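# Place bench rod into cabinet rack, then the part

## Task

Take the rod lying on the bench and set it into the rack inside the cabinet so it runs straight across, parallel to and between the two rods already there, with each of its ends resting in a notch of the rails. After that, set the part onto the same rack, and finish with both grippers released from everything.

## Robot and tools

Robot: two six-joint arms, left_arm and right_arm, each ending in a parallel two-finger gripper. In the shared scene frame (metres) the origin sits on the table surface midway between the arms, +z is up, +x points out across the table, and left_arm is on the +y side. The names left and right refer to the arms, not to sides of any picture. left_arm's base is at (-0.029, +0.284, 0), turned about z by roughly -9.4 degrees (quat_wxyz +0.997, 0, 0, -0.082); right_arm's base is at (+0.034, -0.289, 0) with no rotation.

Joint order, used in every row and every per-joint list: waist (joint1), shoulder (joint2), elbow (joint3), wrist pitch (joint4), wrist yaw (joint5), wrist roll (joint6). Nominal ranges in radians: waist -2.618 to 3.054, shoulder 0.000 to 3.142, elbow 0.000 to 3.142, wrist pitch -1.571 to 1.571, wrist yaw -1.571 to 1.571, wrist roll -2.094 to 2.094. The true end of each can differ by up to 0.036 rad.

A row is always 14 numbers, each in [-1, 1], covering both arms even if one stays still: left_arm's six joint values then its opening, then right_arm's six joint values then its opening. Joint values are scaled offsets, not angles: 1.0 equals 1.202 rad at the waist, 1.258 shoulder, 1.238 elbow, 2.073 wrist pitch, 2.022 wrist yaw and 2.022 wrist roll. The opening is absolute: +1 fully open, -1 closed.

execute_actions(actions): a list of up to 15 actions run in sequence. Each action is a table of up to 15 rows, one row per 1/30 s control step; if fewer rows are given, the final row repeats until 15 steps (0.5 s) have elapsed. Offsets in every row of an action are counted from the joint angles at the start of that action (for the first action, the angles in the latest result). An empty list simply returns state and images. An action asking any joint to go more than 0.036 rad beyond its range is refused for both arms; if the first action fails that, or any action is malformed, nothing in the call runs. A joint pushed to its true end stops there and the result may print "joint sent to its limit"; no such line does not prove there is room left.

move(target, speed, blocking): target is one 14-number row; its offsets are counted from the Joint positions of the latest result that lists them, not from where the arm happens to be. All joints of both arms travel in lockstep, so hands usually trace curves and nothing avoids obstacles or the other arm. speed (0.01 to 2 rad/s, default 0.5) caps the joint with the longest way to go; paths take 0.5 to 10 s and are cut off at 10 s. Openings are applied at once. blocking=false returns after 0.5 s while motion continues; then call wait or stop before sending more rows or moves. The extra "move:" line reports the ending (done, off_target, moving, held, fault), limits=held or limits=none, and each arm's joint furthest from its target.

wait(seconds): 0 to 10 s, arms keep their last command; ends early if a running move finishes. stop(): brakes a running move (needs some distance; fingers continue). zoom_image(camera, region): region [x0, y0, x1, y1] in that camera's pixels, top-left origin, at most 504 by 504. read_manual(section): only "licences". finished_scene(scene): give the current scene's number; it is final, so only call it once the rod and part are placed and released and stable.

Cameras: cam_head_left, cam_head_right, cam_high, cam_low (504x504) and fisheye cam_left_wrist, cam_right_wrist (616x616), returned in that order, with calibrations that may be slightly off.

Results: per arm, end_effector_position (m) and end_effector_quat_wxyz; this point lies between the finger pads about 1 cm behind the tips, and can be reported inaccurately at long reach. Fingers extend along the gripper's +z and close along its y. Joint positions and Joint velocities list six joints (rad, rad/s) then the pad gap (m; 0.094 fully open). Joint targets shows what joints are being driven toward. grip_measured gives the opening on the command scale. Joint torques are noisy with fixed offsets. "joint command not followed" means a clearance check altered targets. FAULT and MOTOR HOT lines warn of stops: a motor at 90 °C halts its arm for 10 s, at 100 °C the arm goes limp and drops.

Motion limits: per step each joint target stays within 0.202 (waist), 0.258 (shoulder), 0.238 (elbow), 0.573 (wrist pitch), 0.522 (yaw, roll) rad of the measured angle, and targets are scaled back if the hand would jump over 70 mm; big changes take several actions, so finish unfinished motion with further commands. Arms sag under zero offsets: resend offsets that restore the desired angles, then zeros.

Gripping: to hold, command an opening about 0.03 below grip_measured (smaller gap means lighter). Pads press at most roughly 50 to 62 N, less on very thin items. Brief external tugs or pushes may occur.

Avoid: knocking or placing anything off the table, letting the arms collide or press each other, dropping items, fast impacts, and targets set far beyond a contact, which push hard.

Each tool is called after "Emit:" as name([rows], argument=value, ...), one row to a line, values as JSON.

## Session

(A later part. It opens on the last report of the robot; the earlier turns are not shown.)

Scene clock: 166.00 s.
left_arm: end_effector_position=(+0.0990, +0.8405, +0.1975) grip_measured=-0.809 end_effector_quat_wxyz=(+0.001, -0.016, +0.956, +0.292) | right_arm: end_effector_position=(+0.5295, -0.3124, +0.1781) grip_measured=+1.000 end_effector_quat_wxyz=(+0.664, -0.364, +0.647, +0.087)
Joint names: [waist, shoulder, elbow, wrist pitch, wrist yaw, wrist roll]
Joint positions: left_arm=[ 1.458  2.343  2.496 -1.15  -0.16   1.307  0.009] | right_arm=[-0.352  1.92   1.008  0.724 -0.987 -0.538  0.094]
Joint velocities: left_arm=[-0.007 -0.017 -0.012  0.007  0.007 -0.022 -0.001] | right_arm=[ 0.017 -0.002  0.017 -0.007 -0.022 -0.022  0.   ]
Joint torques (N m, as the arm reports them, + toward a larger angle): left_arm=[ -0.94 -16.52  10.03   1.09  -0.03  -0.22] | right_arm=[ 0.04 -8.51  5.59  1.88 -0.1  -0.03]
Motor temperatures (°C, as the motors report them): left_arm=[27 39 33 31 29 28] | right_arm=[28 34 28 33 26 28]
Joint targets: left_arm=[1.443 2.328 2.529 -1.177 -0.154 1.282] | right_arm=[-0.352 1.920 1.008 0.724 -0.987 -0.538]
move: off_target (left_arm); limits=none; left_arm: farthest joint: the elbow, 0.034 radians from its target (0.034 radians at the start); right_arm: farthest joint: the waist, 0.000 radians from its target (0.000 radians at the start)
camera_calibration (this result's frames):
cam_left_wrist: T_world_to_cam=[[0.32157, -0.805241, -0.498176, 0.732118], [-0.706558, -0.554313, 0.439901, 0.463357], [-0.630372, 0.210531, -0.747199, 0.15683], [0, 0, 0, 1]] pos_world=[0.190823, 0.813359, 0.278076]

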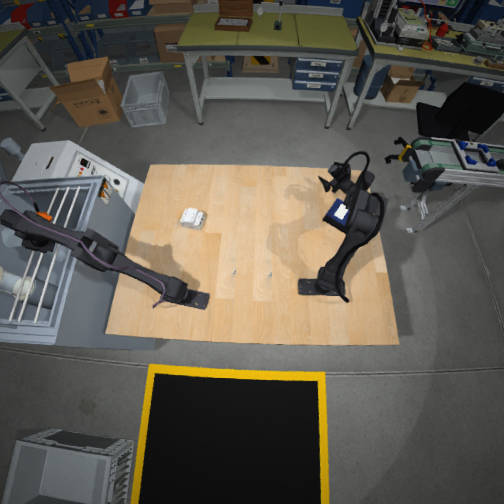

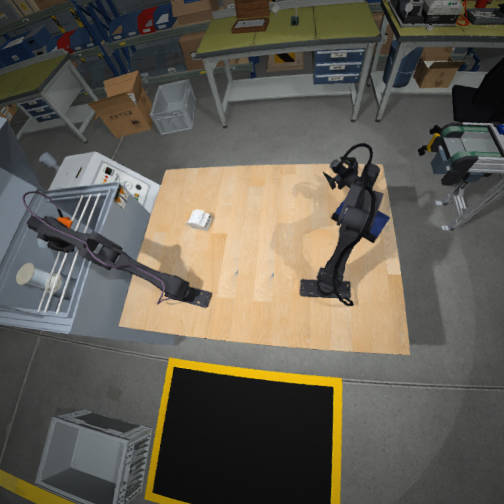

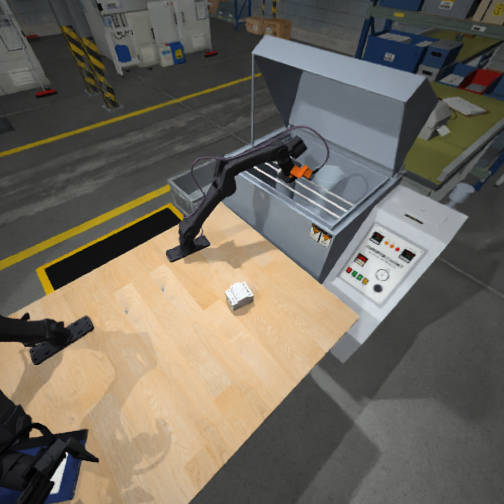

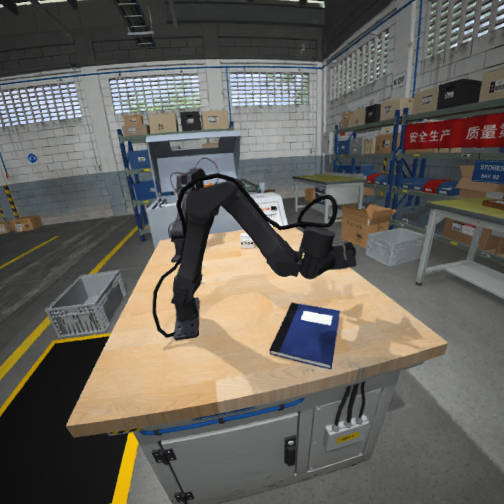

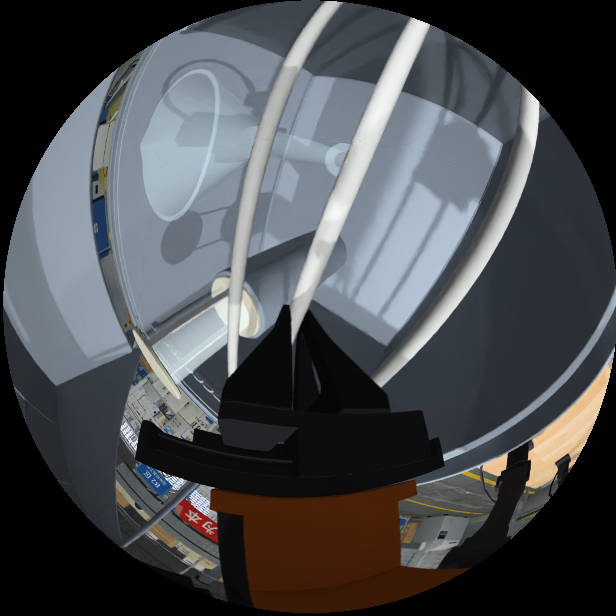

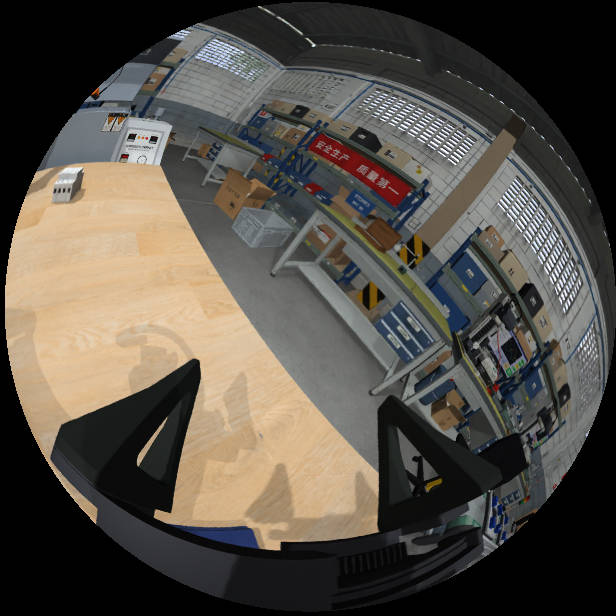

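Emit:
move(target=[-0.009,-0.029,0.027,-0.013,0,-0.01,-0.845,0,0,0,0,0,0,1], speed=0.05)

Emit:
zoom_image(camera="cam_head_left", region=[0, 285, 60, 340])

Emit:
zoom_image(camera="cam_head_left", region=[35, 170, 100, 220])

Scene clock: 170.10 s.
left_arm: end_effector_position=(+0.0982, +0.8377, +0.1977) grip_measured=-0.809 end_effector_quat_wxyz=(+0.000, -0.017, +0.958, +0.288) | right_arm: end_effector_position=(+0.5295, -0.3124, +0.1781) grip_measured=+1.000 end_effector_quat_wxyz=(+0.664, -0.364, +0.647, +0.087)
Joint names: [waist, shoulder, elbow, wrist pitch, wrist yaw, wrist roll]
Joint positions: left_arm=[ 1.458  2.339  2.496 -1.163 -0.16   1.304  0.009] | right_arm=[-0.352  1.92   1.008  0.724 -0.987 -0.538  0.094]
Joint velocities: left_arm=[ 0.002 -0.007 -0.027  0.037  0.022  0.022  0.001] | right_arm=[ 0.007 -0.002 -0.007  0.007  0.037 -0.007  0.   ]
Joint torques (N m, as the arm reports them, + toward a larger angle): left_arm=[ -0.66 -18.34  10.02   1.22  -0.08  -0.15] | right_arm=[ 0.05 -8.52  5.6   1.88 -0.11 -0.03]
Motor temperatures (°C, as the motors report them): left_arm=[27 40 33 31 29 28] | right_arm=[28 34 28 33 26 28]
Joint targets: left_arm=[1.447 2.306 2.529 -1.177 -0.160 1.287] | right_arm=[-0.352 1.920 1.008 0.724 -0.987 -0.538]
move: off_target (left_arm); limits=none; left_arm: farthest joint: the elbow, 0.034 radians from its target (0.034 radians at the start); right_arm: farthest joint: the waist, 0.000 radians from its target (0.000 radians at the start)
camera_calibration (this result's frames):
cam_left_wrist: T_world_to_cam=[[0.323577, -0.808663, -0.491287, 0.731553], [-0.704712, -0.552444, 0.445182, 0.458374], [-0.631411, 0.202165, -0.748632, 0.164474], [0, 0, 0, 1]] pos_world=[0.190158, 0.811554, 0.278473]

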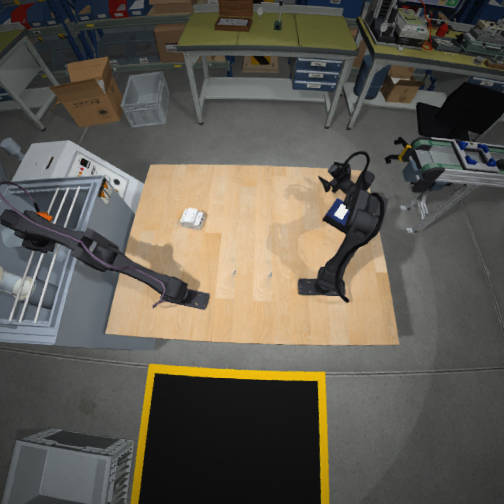

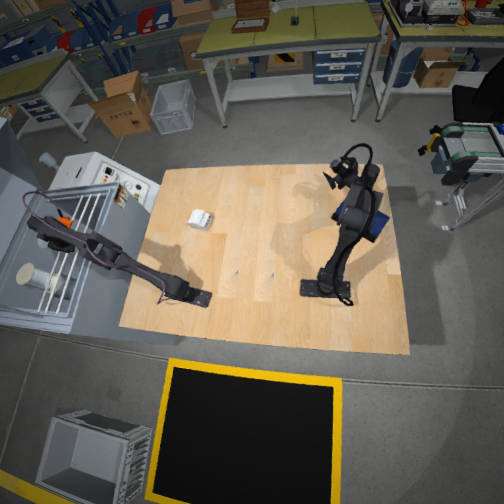

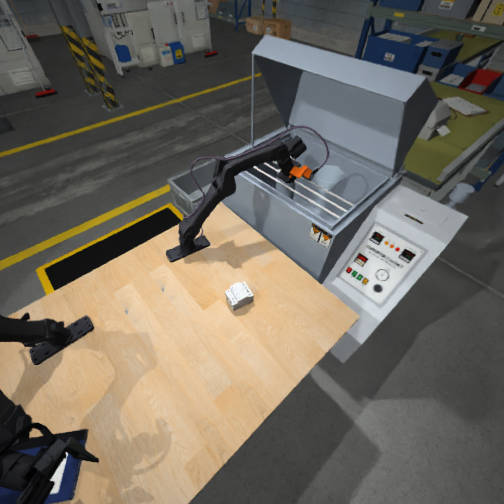

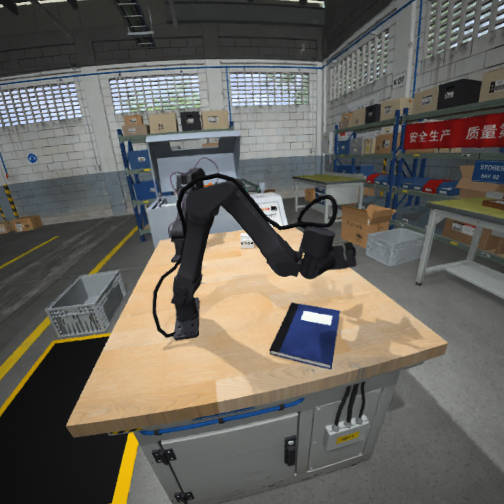

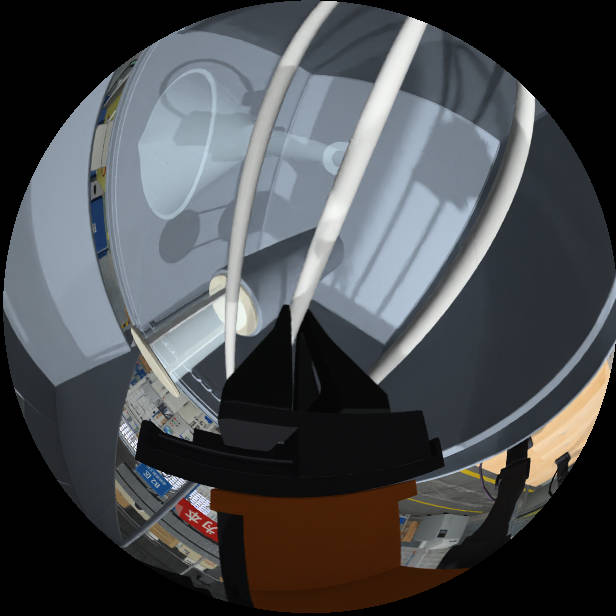

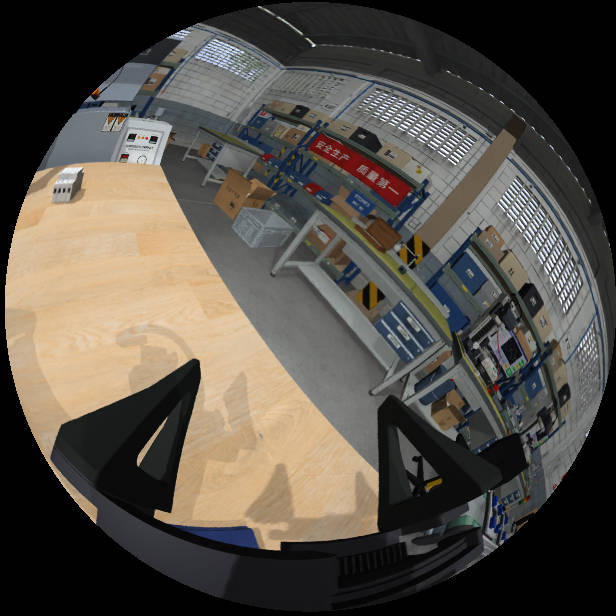

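Region (0, 285, 60, 340) of cam_head_left's 504x504 image, scaled by 8.400, with more detail than that image has; it fills the top 462 rows of this view, and the rest is white.

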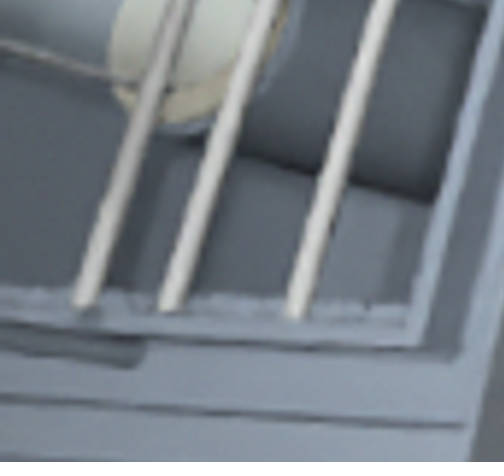

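Region (35, 170, 100, 220) of cam_head_left's 504x504 image, scaled by 7.754, with more detail than that image has; it fills the top 388 rows of this view, and the rest is white.

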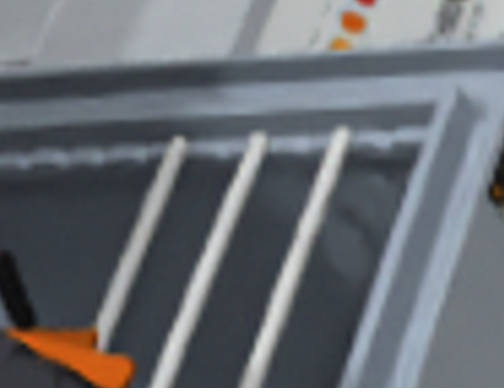

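Working. Repeat.

Emit:
move(target=[-0.012,-0.028,0.027,-0.014,0,-0.012,-0.845,0,0,0,0,0,0,1], speed=0.05)

Emit:
zoom_image(camera="cam_head_left", region=[0, 285, 60, 340])

Emit:
zoom_image(camera="cam_head_left", region=[35, 170, 100, 220])

Scene clock: 174.00 s.
left_arm: end_effector_position=(+0.0986, +0.8341, +0.1965) grip_measured=-0.809 end_effector_quat_wxyz=(-0.001, -0.020, +0.959, +0.281) | right_arm: end_effector_position=(+0.5295, -0.3124, +0.1781) grip_measured=+1.000 end_effector_quat_wxyz=(+0.664, -0.364, +0.647, +0.087)
Joint names: [waist, shoulder, elbow, wrist pitch, wrist yaw, wrist roll]
Joint positions: left_arm=[ 1.455  2.338  2.496 -1.179 -0.162  1.295  0.009] | right_arm=[-0.352  1.92   1.008  0.724 -0.987 -0.538  0.094]
Joint velocities: left_arm=[ 0.012 -0.002  0.002 -0.022 -0.051 -0.051  0.   ] | right_arm=[-0.007  0.007 -0.002  0.095 -0.051 -0.007  0.   ]
Joint torques (N m, as the arm reports them, + toward a larger angle): left_arm=[ -0.68 -18.37   9.99   1.21  -0.08  -0.13] | right_arm=[ 0.03 -8.54  5.57  1.88 -0.1  -0.03]
Motor temperatures (°C, as the motors report them): left_arm=[27 40 33 31 29 28] | right_arm=[28 34 28 33 26 28]
Joint targets: left_arm=[1.443 2.304 2.529 -1.192 -0.160 1.280] | right_arm=[-0.352 1.920 1.008 0.724 -0.987 -0.538]
move: off_target (left_arm); limits=none; left_arm: farthest joint: the shoulder, 0.034 radians from its target (0.036 radians at the start); right_arm: farthest joint: the waist, 0.000 radians from its target (0.000 radians at the start)
camera_calibration (this result's frames):
cam_left_wrist: T_world_to_cam=[[0.327502, -0.813553, -0.480494, 0.729406], [-0.701696, -0.549979, 0.45293, 0.453337], [-0.632744, 0.188825, -0.750986, 0.176323], [0, 0, 0, 1]] pos_world=[0.19079, 0.809442, 0.277561]

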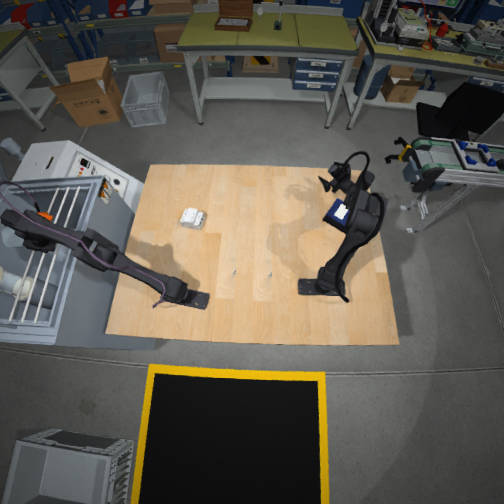

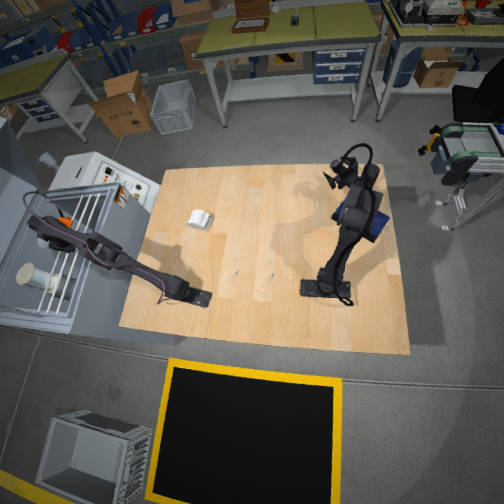

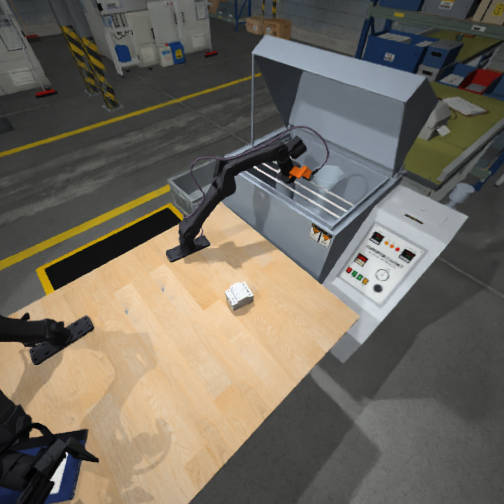

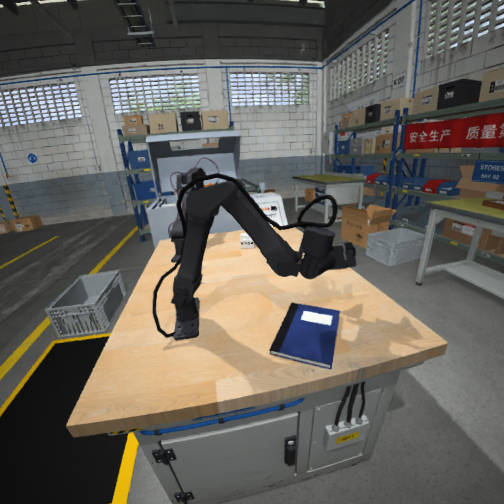

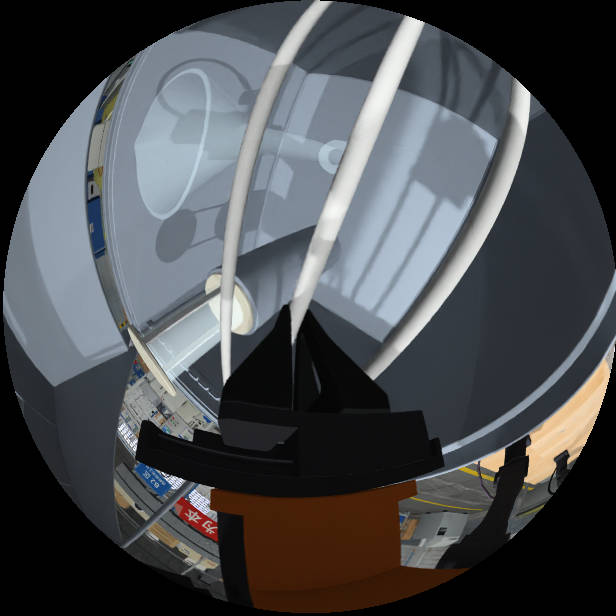

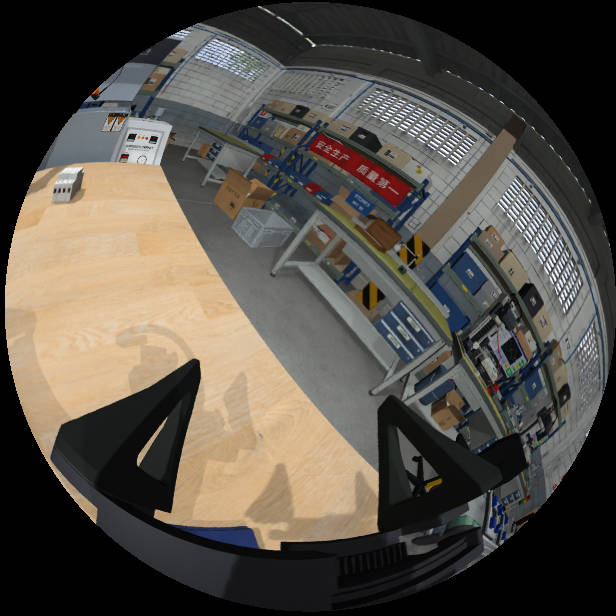

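Region (0, 285, 60, 340) of cam_head_left's 504x504 image, scaled by 8.400, with more detail than that image has; it fills the top 462 rows of this view, and the rest is white.

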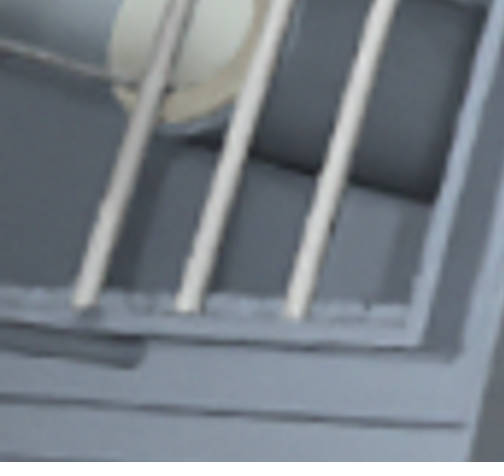

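Region (35, 170, 100, 220) of cam_head_left's 504x504 image, scaled by 7.754, with more detail than that image has; it fills the top 388 rows of this view, and the rest is white.

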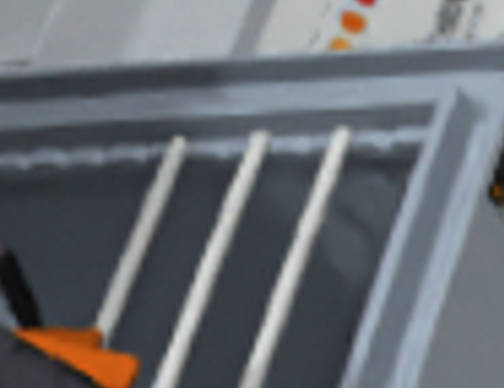

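Emit:
move(target=[0,-0.02,0.02,0.003,0,0,-0.4,0,0,0,0,0,0,1])

Emit:
move(target=[0,-0.4,-0.26,-0.05,0.04,0,-0.4,0,0,0,0,0,0,1], speed=0.4)

Emit:
zoom_image(camera="cam_head_left", region=[165, 190, 225, 250])

Emit:
zoom_image(camera="cam_high", region=[210, 265, 270, 325])

Scene clock: 179.27 s.
left_arm: end_effector_position=(+0.0987, +0.8342, +0.1957) grip_measured=-0.402 end_effector_quat_wxyz=(-0.001, -0.019, +0.960, +0.281) | right_arm: end_effector_position=(+0.5295, -0.3124, +0.1781) grip_measured=+1.000 end_effector_quat_wxyz=(+0.664, -0.364, +0.647, +0.087)
Joint names: [waist, shoulder, elbow, wrist pitch, wrist yaw, wrist roll]
Joint positions: left_arm=[ 1.455  2.339  2.496 -1.179 -0.162  1.296  0.028] | right_arm=[-0.352  1.92   1.008  0.724 -0.987 -0.538  0.094]
Joint velocities: left_arm=[-0.012  0.012  0.017  0.022 -0.037 -0.081 -0.   ] | right_arm=[-0.007 -0.002 -0.007  0.022 -0.022 -0.037  0.   ]
Joint torques (N m, as the arm reports them, + toward a larger angle): left_arm=[  0.04 -17.69   9.2    1.43  -0.09   0.  ] | right_arm=[ 0.04 -8.5   5.57  1.88 -0.11 -0.03]
Motor temperatures (°C, as the motors report them): left_arm=[27 41 33 31 29 28] | right_arm=[28 34 28 33 26 28]
Joint targets: left_arm=[1.455 2.313 2.521 -1.173 -0.162 1.296] | right_arm=[-0.352 1.920 1.008 0.724 -0.987 -0.538]
move: off_target (left_arm); limits=none; left_arm: farthest joint: the shoulder, 0.027 radians from its target (0.025 radians at the start); right_arm: farthest joint: the waist, 0.000 radians from its target (0.000 radians at the start)
camera_calibration (this result's frames):
cam_left_wrist: T_world_to_cam=[[0.326939, -0.814364, -0.479502, 0.729627], [-0.701588, -0.549086, 0.454179, 0.452798], [-0.633155, 0.187924, -0.750866, 0.176467], [0, 0, 0, 1]] pos_world=[0.190865, 0.809645, 0.276709]

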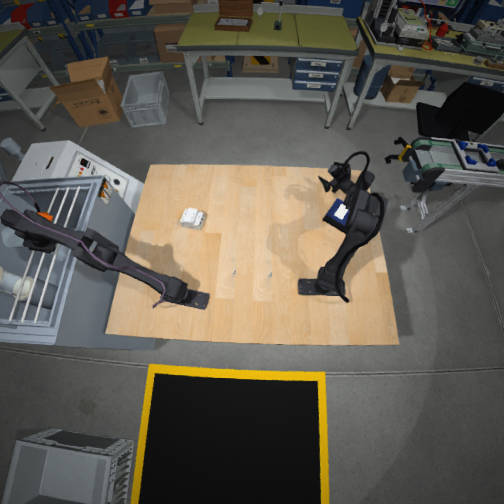

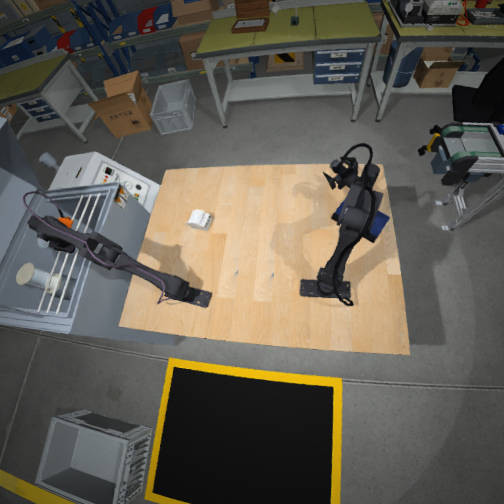

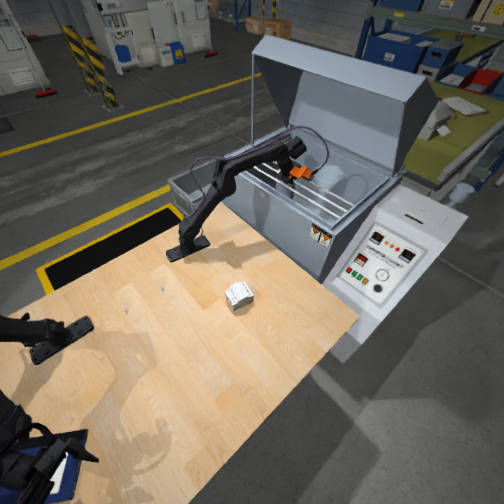

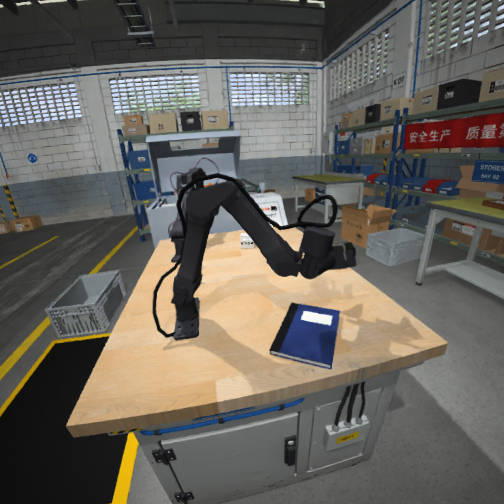

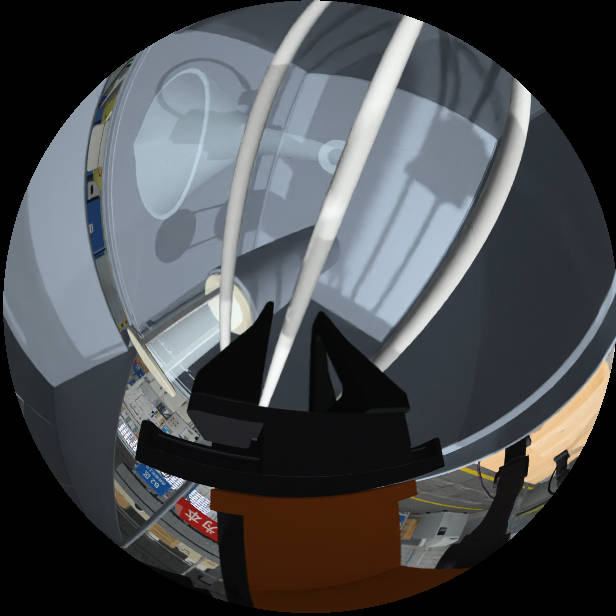

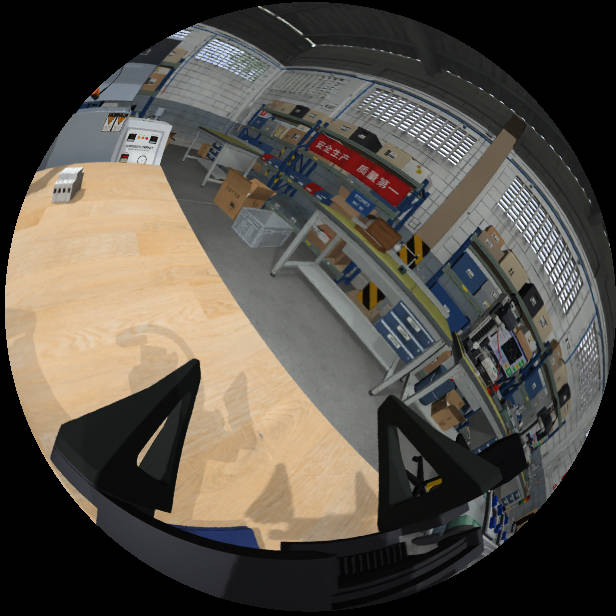

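Scene clock: 181.17 s.
left_arm: end_effector_position=(+0.0789, +0.7221, +0.3093) grip_measured=-0.402 end_effector_quat_wxyz=(+0.042, -0.012, +0.949, +0.311) | right_arm: end_effector_position=(+0.5295, -0.3124, +0.1781) grip_measured=+1.000 end_effector_quat_wxyz=(+0.664, -0.364, +0.647, +0.087)
Joint names: [waist, shoulder, elbow, wrist pitch, wrist yaw, wrist roll]
Joint positions: left_arm=[ 1.455  1.851  2.184 -1.271 -0.094  1.296  0.028] | right_arm=[-0.352  1.92   1.008  0.724 -0.987 -0.538  0.094]
Joint velocities: left_arm=[ 0.002 -0.002 -0.012  0.051 -0.007 -0.007 -0.   ] | right_arm=[-0.012 -0.002 -0.007  0.007 -0.022 -0.022  0.   ]
Joint torques (N m, as the arm reports them, + toward a larger angle): left_arm=[  0.05 -11.53   5.75   1.38   0.07  -0.01] | right_arm=[ 0.04 -8.49  5.56  1.89 -0.11 -0.03]
Motor temperatures (°C, as the motors report them): left_arm=[27 41 33 31 29 28] | right_arm=[28 34 28 33 26 28]
Joint targets: left_arm=[1.455 1.836 2.174 -1.283 -0.081 1.296] | right_arm=[-0.352 1.920 1.008 0.724 -0.987 -0.538]
move: done; limits=none; left_arm: farthest joint: the shoulder, 0.015 radians from its target (0.504 radians at the start); right_arm: farthest joint: the waist, 0.000 radians from its target (0.000 radians at the start)
camera_calibration (this result's frames):
cam_left_wrist: T_world_to_cam=[[0.334763, -0.794623, -0.506466, 0.692785], [-0.754015, -0.548245, 0.361785, 0.357918], [-0.56515, 0.260771, -0.78269, 0.222183], [0, 0, 0, 1]] pos_world=[0.163523, 0.688791, 0.395283]

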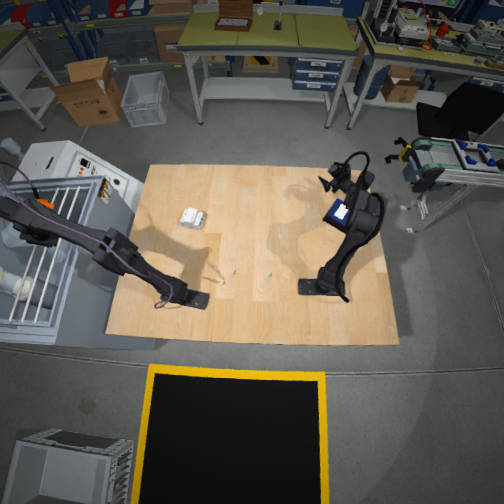

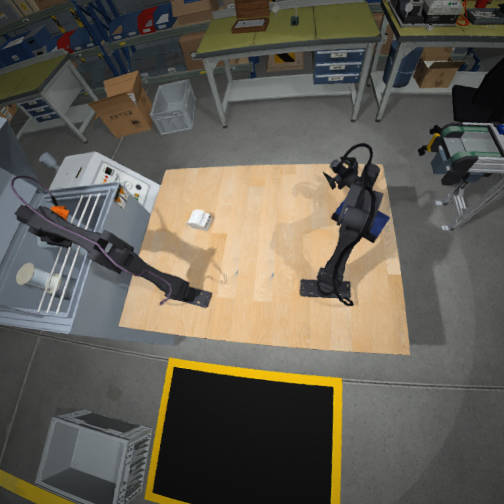

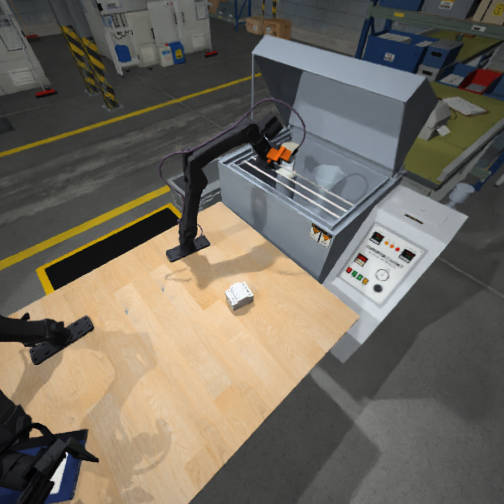

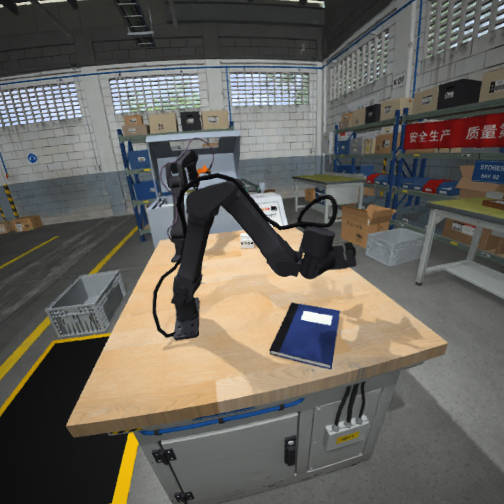

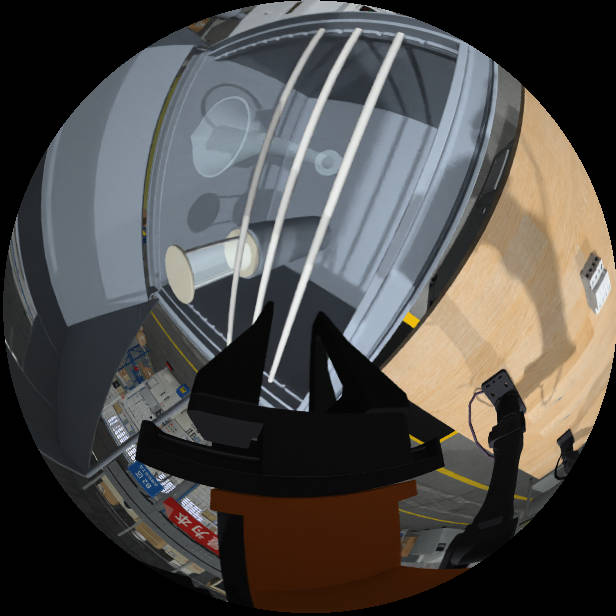

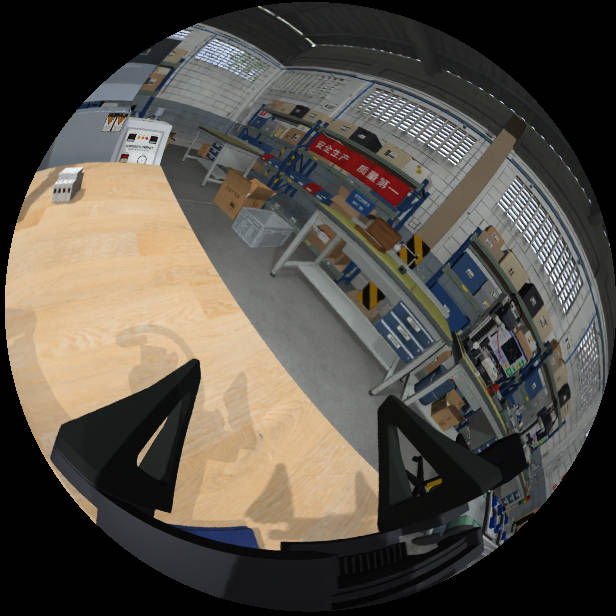

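Region (165, 190, 225, 250) of cam_head_left's 504x504 image, scaled by 8.400, with more detail than that image has.

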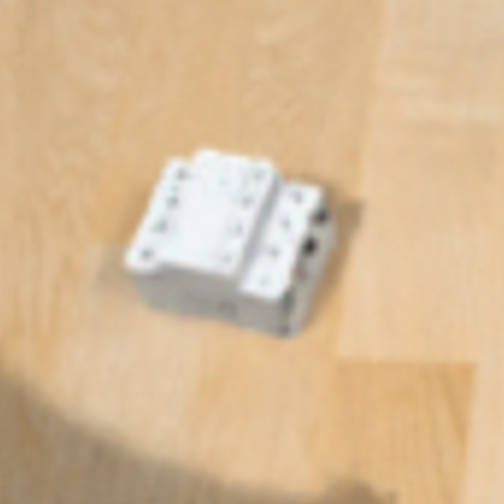

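Region (210, 265, 270, 325) of cam_high's 504x504 image, scaled by 8.400, with more detail than that image has.

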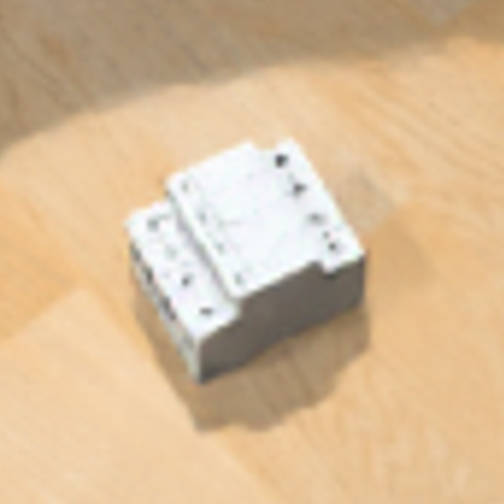

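Emit:
move(target=[-0.7,-0.12,-0.3,0,-0.12,-0.75,1,0,0,0,0,0,0,1], speed=1.3)

Emit:
move(target=[-0.65,0.125,-0.277,0.015,-0.19,-0.745,1,0,0,0,0,0,0,1], speed=1.2)

Scene clock: 196.03 s.
left_arm: end_effector_position=(+0.2981, +0.5055, +0.2418) grip_measured=+1.000 end_effector_quat_wxyz=(+0.174, -0.345, +0.905, +0.178) | right_arm: end_effector_position=(+0.5295, -0.3124, +0.1781) grip_measured=+1.000 end_effector_quat_wxyz=(+0.664, -0.364, +0.647, +0.087)
Joint names: [waist, shoulder, elbow, wrist pitch, wrist yaw, wrist roll]
Joint positions: left_arm=[ 0.616  1.726  1.822 -1.271 -0.319 -0.212  0.094] | right_arm=[-0.352  1.92   1.008  0.724 -0.987 -0.538  0.094]
Joint velocities: left_arm=[ 0.002 -0.007  0.012 -0.066  0.022  0.022  0.   ] | right_arm=[ 0.002 -0.012 -0.002  0.081  0.037 -0.022  0.   ]
Joint torques (N m, as the arm reports them, + toward a larger angle): left_arm=[ -0.08 -11.68   6.12   1.08  -0.32  -0.07] | right_arm=[ 0.03 -8.52  5.55  1.88 -0.11 -0.03]
Motor temperatures (°C, as the motors report them): left_arm=[27 39 31 31 29 28] | right_arm=[28 35 28 33 26 28]
Joint targets: left_arm=[0.613 1.700 1.813 -1.272 -0.337 -0.221] | right_arm=[-0.352 1.920 1.008 0.724 -0.987 -0.538]
move: off_target (left_arm); limits=none; left_arm: farthest joint: the shoulder, 0.026 radians from its target (0.151 radians at the start); right_arm: farthest joint: the waist, 0.000 radians from its target (0.000 radians at the start)
camera_calibration (this result's frames):
cam_left_wrist: T_world_to_cam=[[0.852657, -0.52153, -0.0313331, 0.00576742], [-0.501083, -0.833265, 0.233637, 0.528497], [-0.147957, -0.183512, -0.971819, 0.495676], [0, 0, 0, 1]] pos_world=[0.333242, 0.534348, 0.358412]

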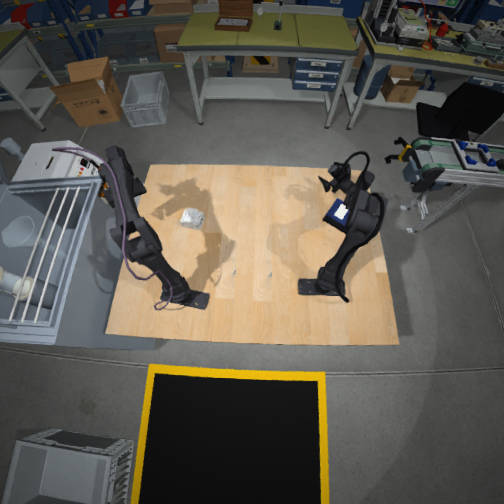

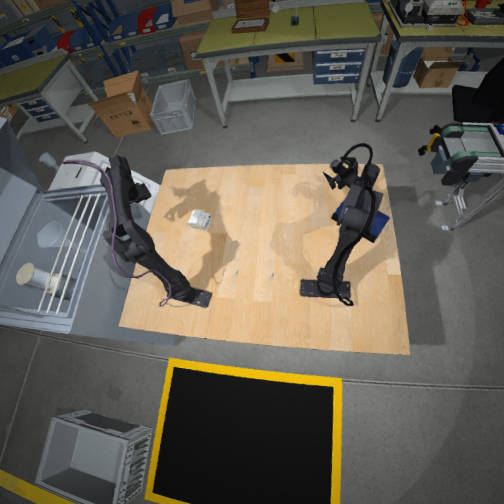

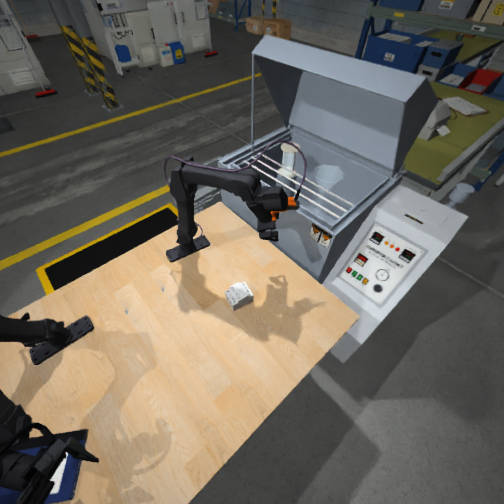

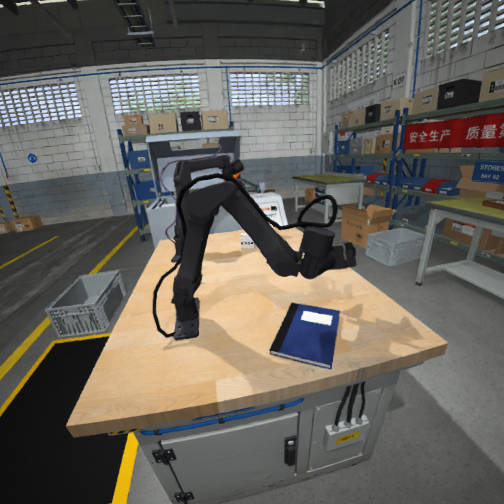

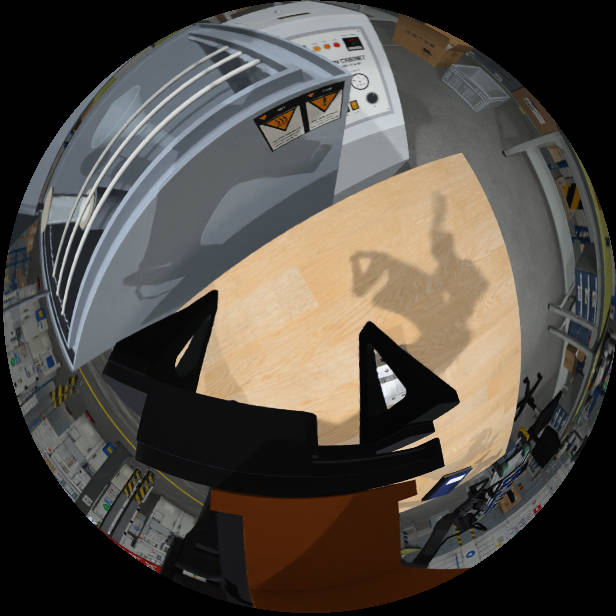

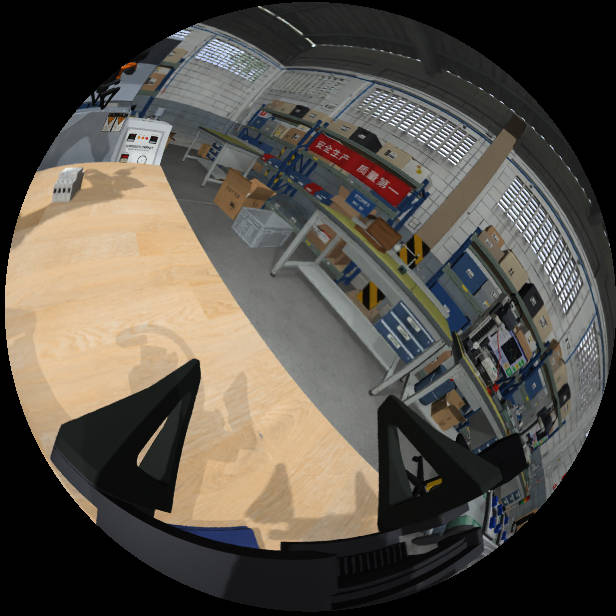

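Scene clock: 198.27 s.
left_arm: end_effector_position=(+0.3241, +0.2825, +0.1210) grip_measured=+1.000 end_effector_quat_wxyz=(-0.264, +0.590, -0.735, -0.206) | right_arm: end_effector_position=(+0.5295, -0.3124, +0.1781) grip_measured=+1.000 end_effector_quat_wxyz=(+0.664, -0.364, +0.647, +0.087)
Joint names: [waist, shoulder, elbow, wrist pitch, wrist yaw, wrist roll]
Joint positions: left_arm=[-0.164  1.887  1.488 -1.25  -0.678 -1.71   0.094] | right_arm=[-0.352  1.92   1.008  0.724 -0.987 -0.538  0.094]
Joint velocities: left_arm=[ 0.007 -0.002 -0.012 -0.022 -0.037 -0.051  0.   ] | right_arm=[ 0.002  0.012  0.017 -0.037  0.007 -0.066  0.   ]
Joint torques (N m, as the arm reports them, + toward a larger angle): left_arm=[ -0.02 -10.64   5.68   0.26  -0.54  -0.09] | right_arm=[ 0.07 -8.5   5.55  1.88 -0.11 -0.03]
Motor temperatures (°C, as the motors report them): left_arm=[27 38 31 31 29 28] | right_arm=[28 35 28 33 26 28]
Joint targets: left_arm=[-0.166 1.883 1.479 -1.240 -0.704 -1.718] | right_arm=[-0.352 1.920 1.008 0.724 -0.987 -0.538]
move: off_target (left_arm); limits=none; left_arm: farthest joint: the wrist yaw, 0.025 radians from its target (0.384 radians at the start); right_arm: farthest joint: the waist, 0.000 radians from its target (0.000 radians at the start)
camera_calibration (this result's frames):
cam_left_wrist: T_world_to_cam=[[0.974945, -0.0114516, 0.22215, -0.350934], [-0.0274512, -0.997234, 0.0690683, 0.296648], [0.220745, -0.0734361, -0.972563, 0.190756], [0, 0, 0, 1]] pos_world=[0.308176, 0.305817, 0.242993]

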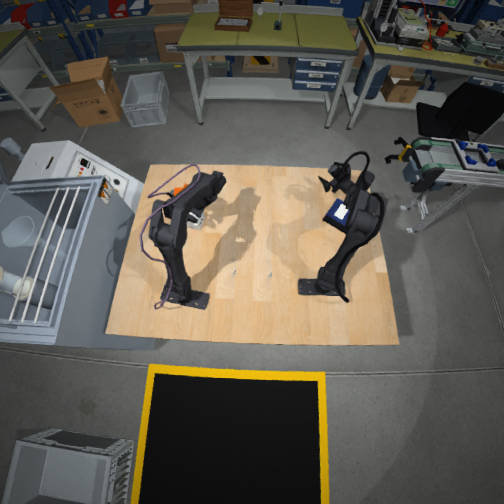

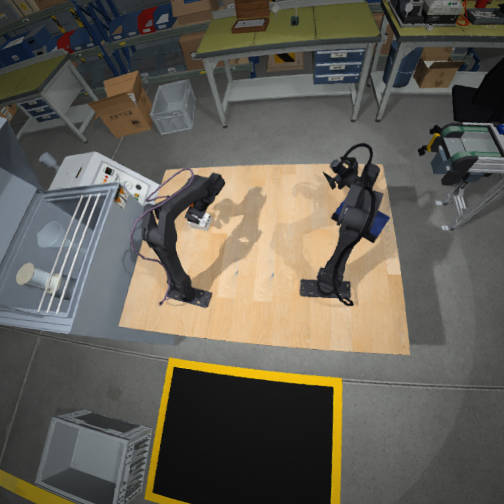

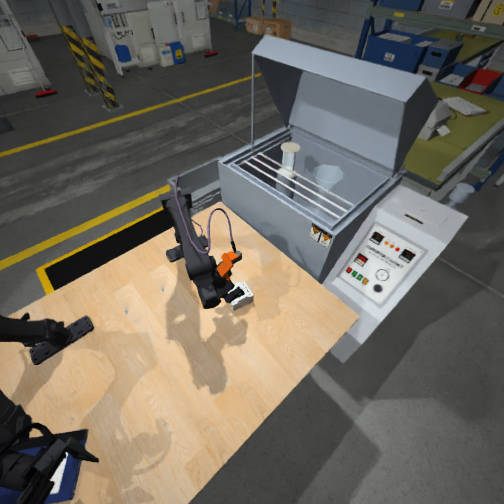

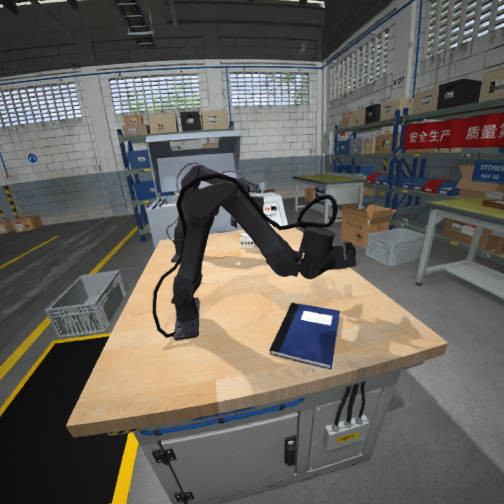

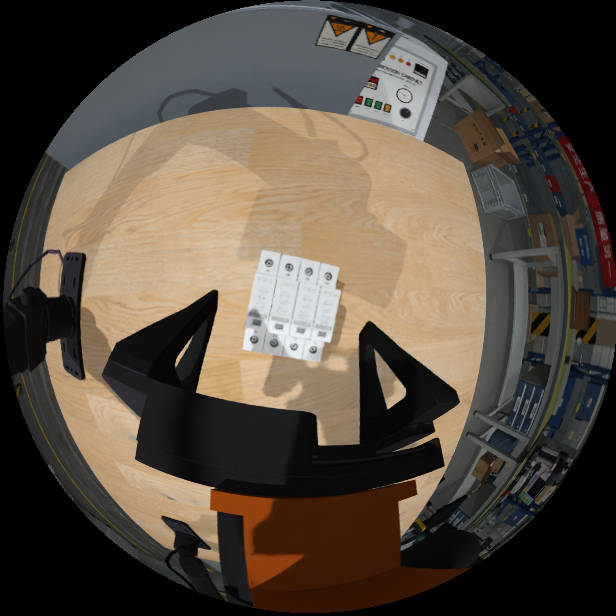

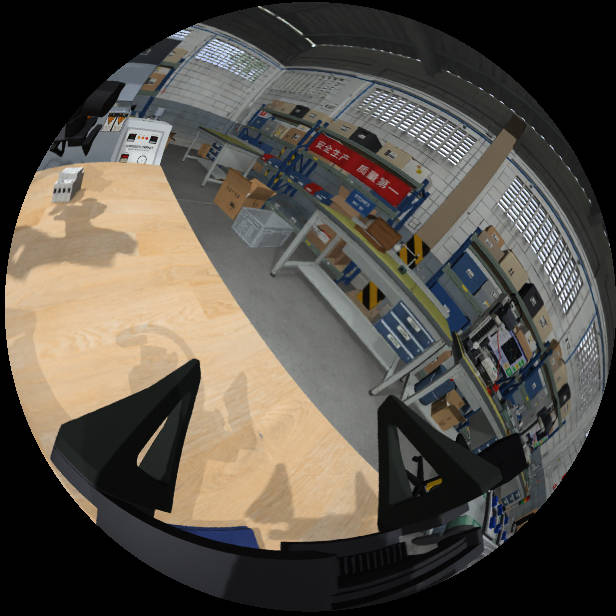

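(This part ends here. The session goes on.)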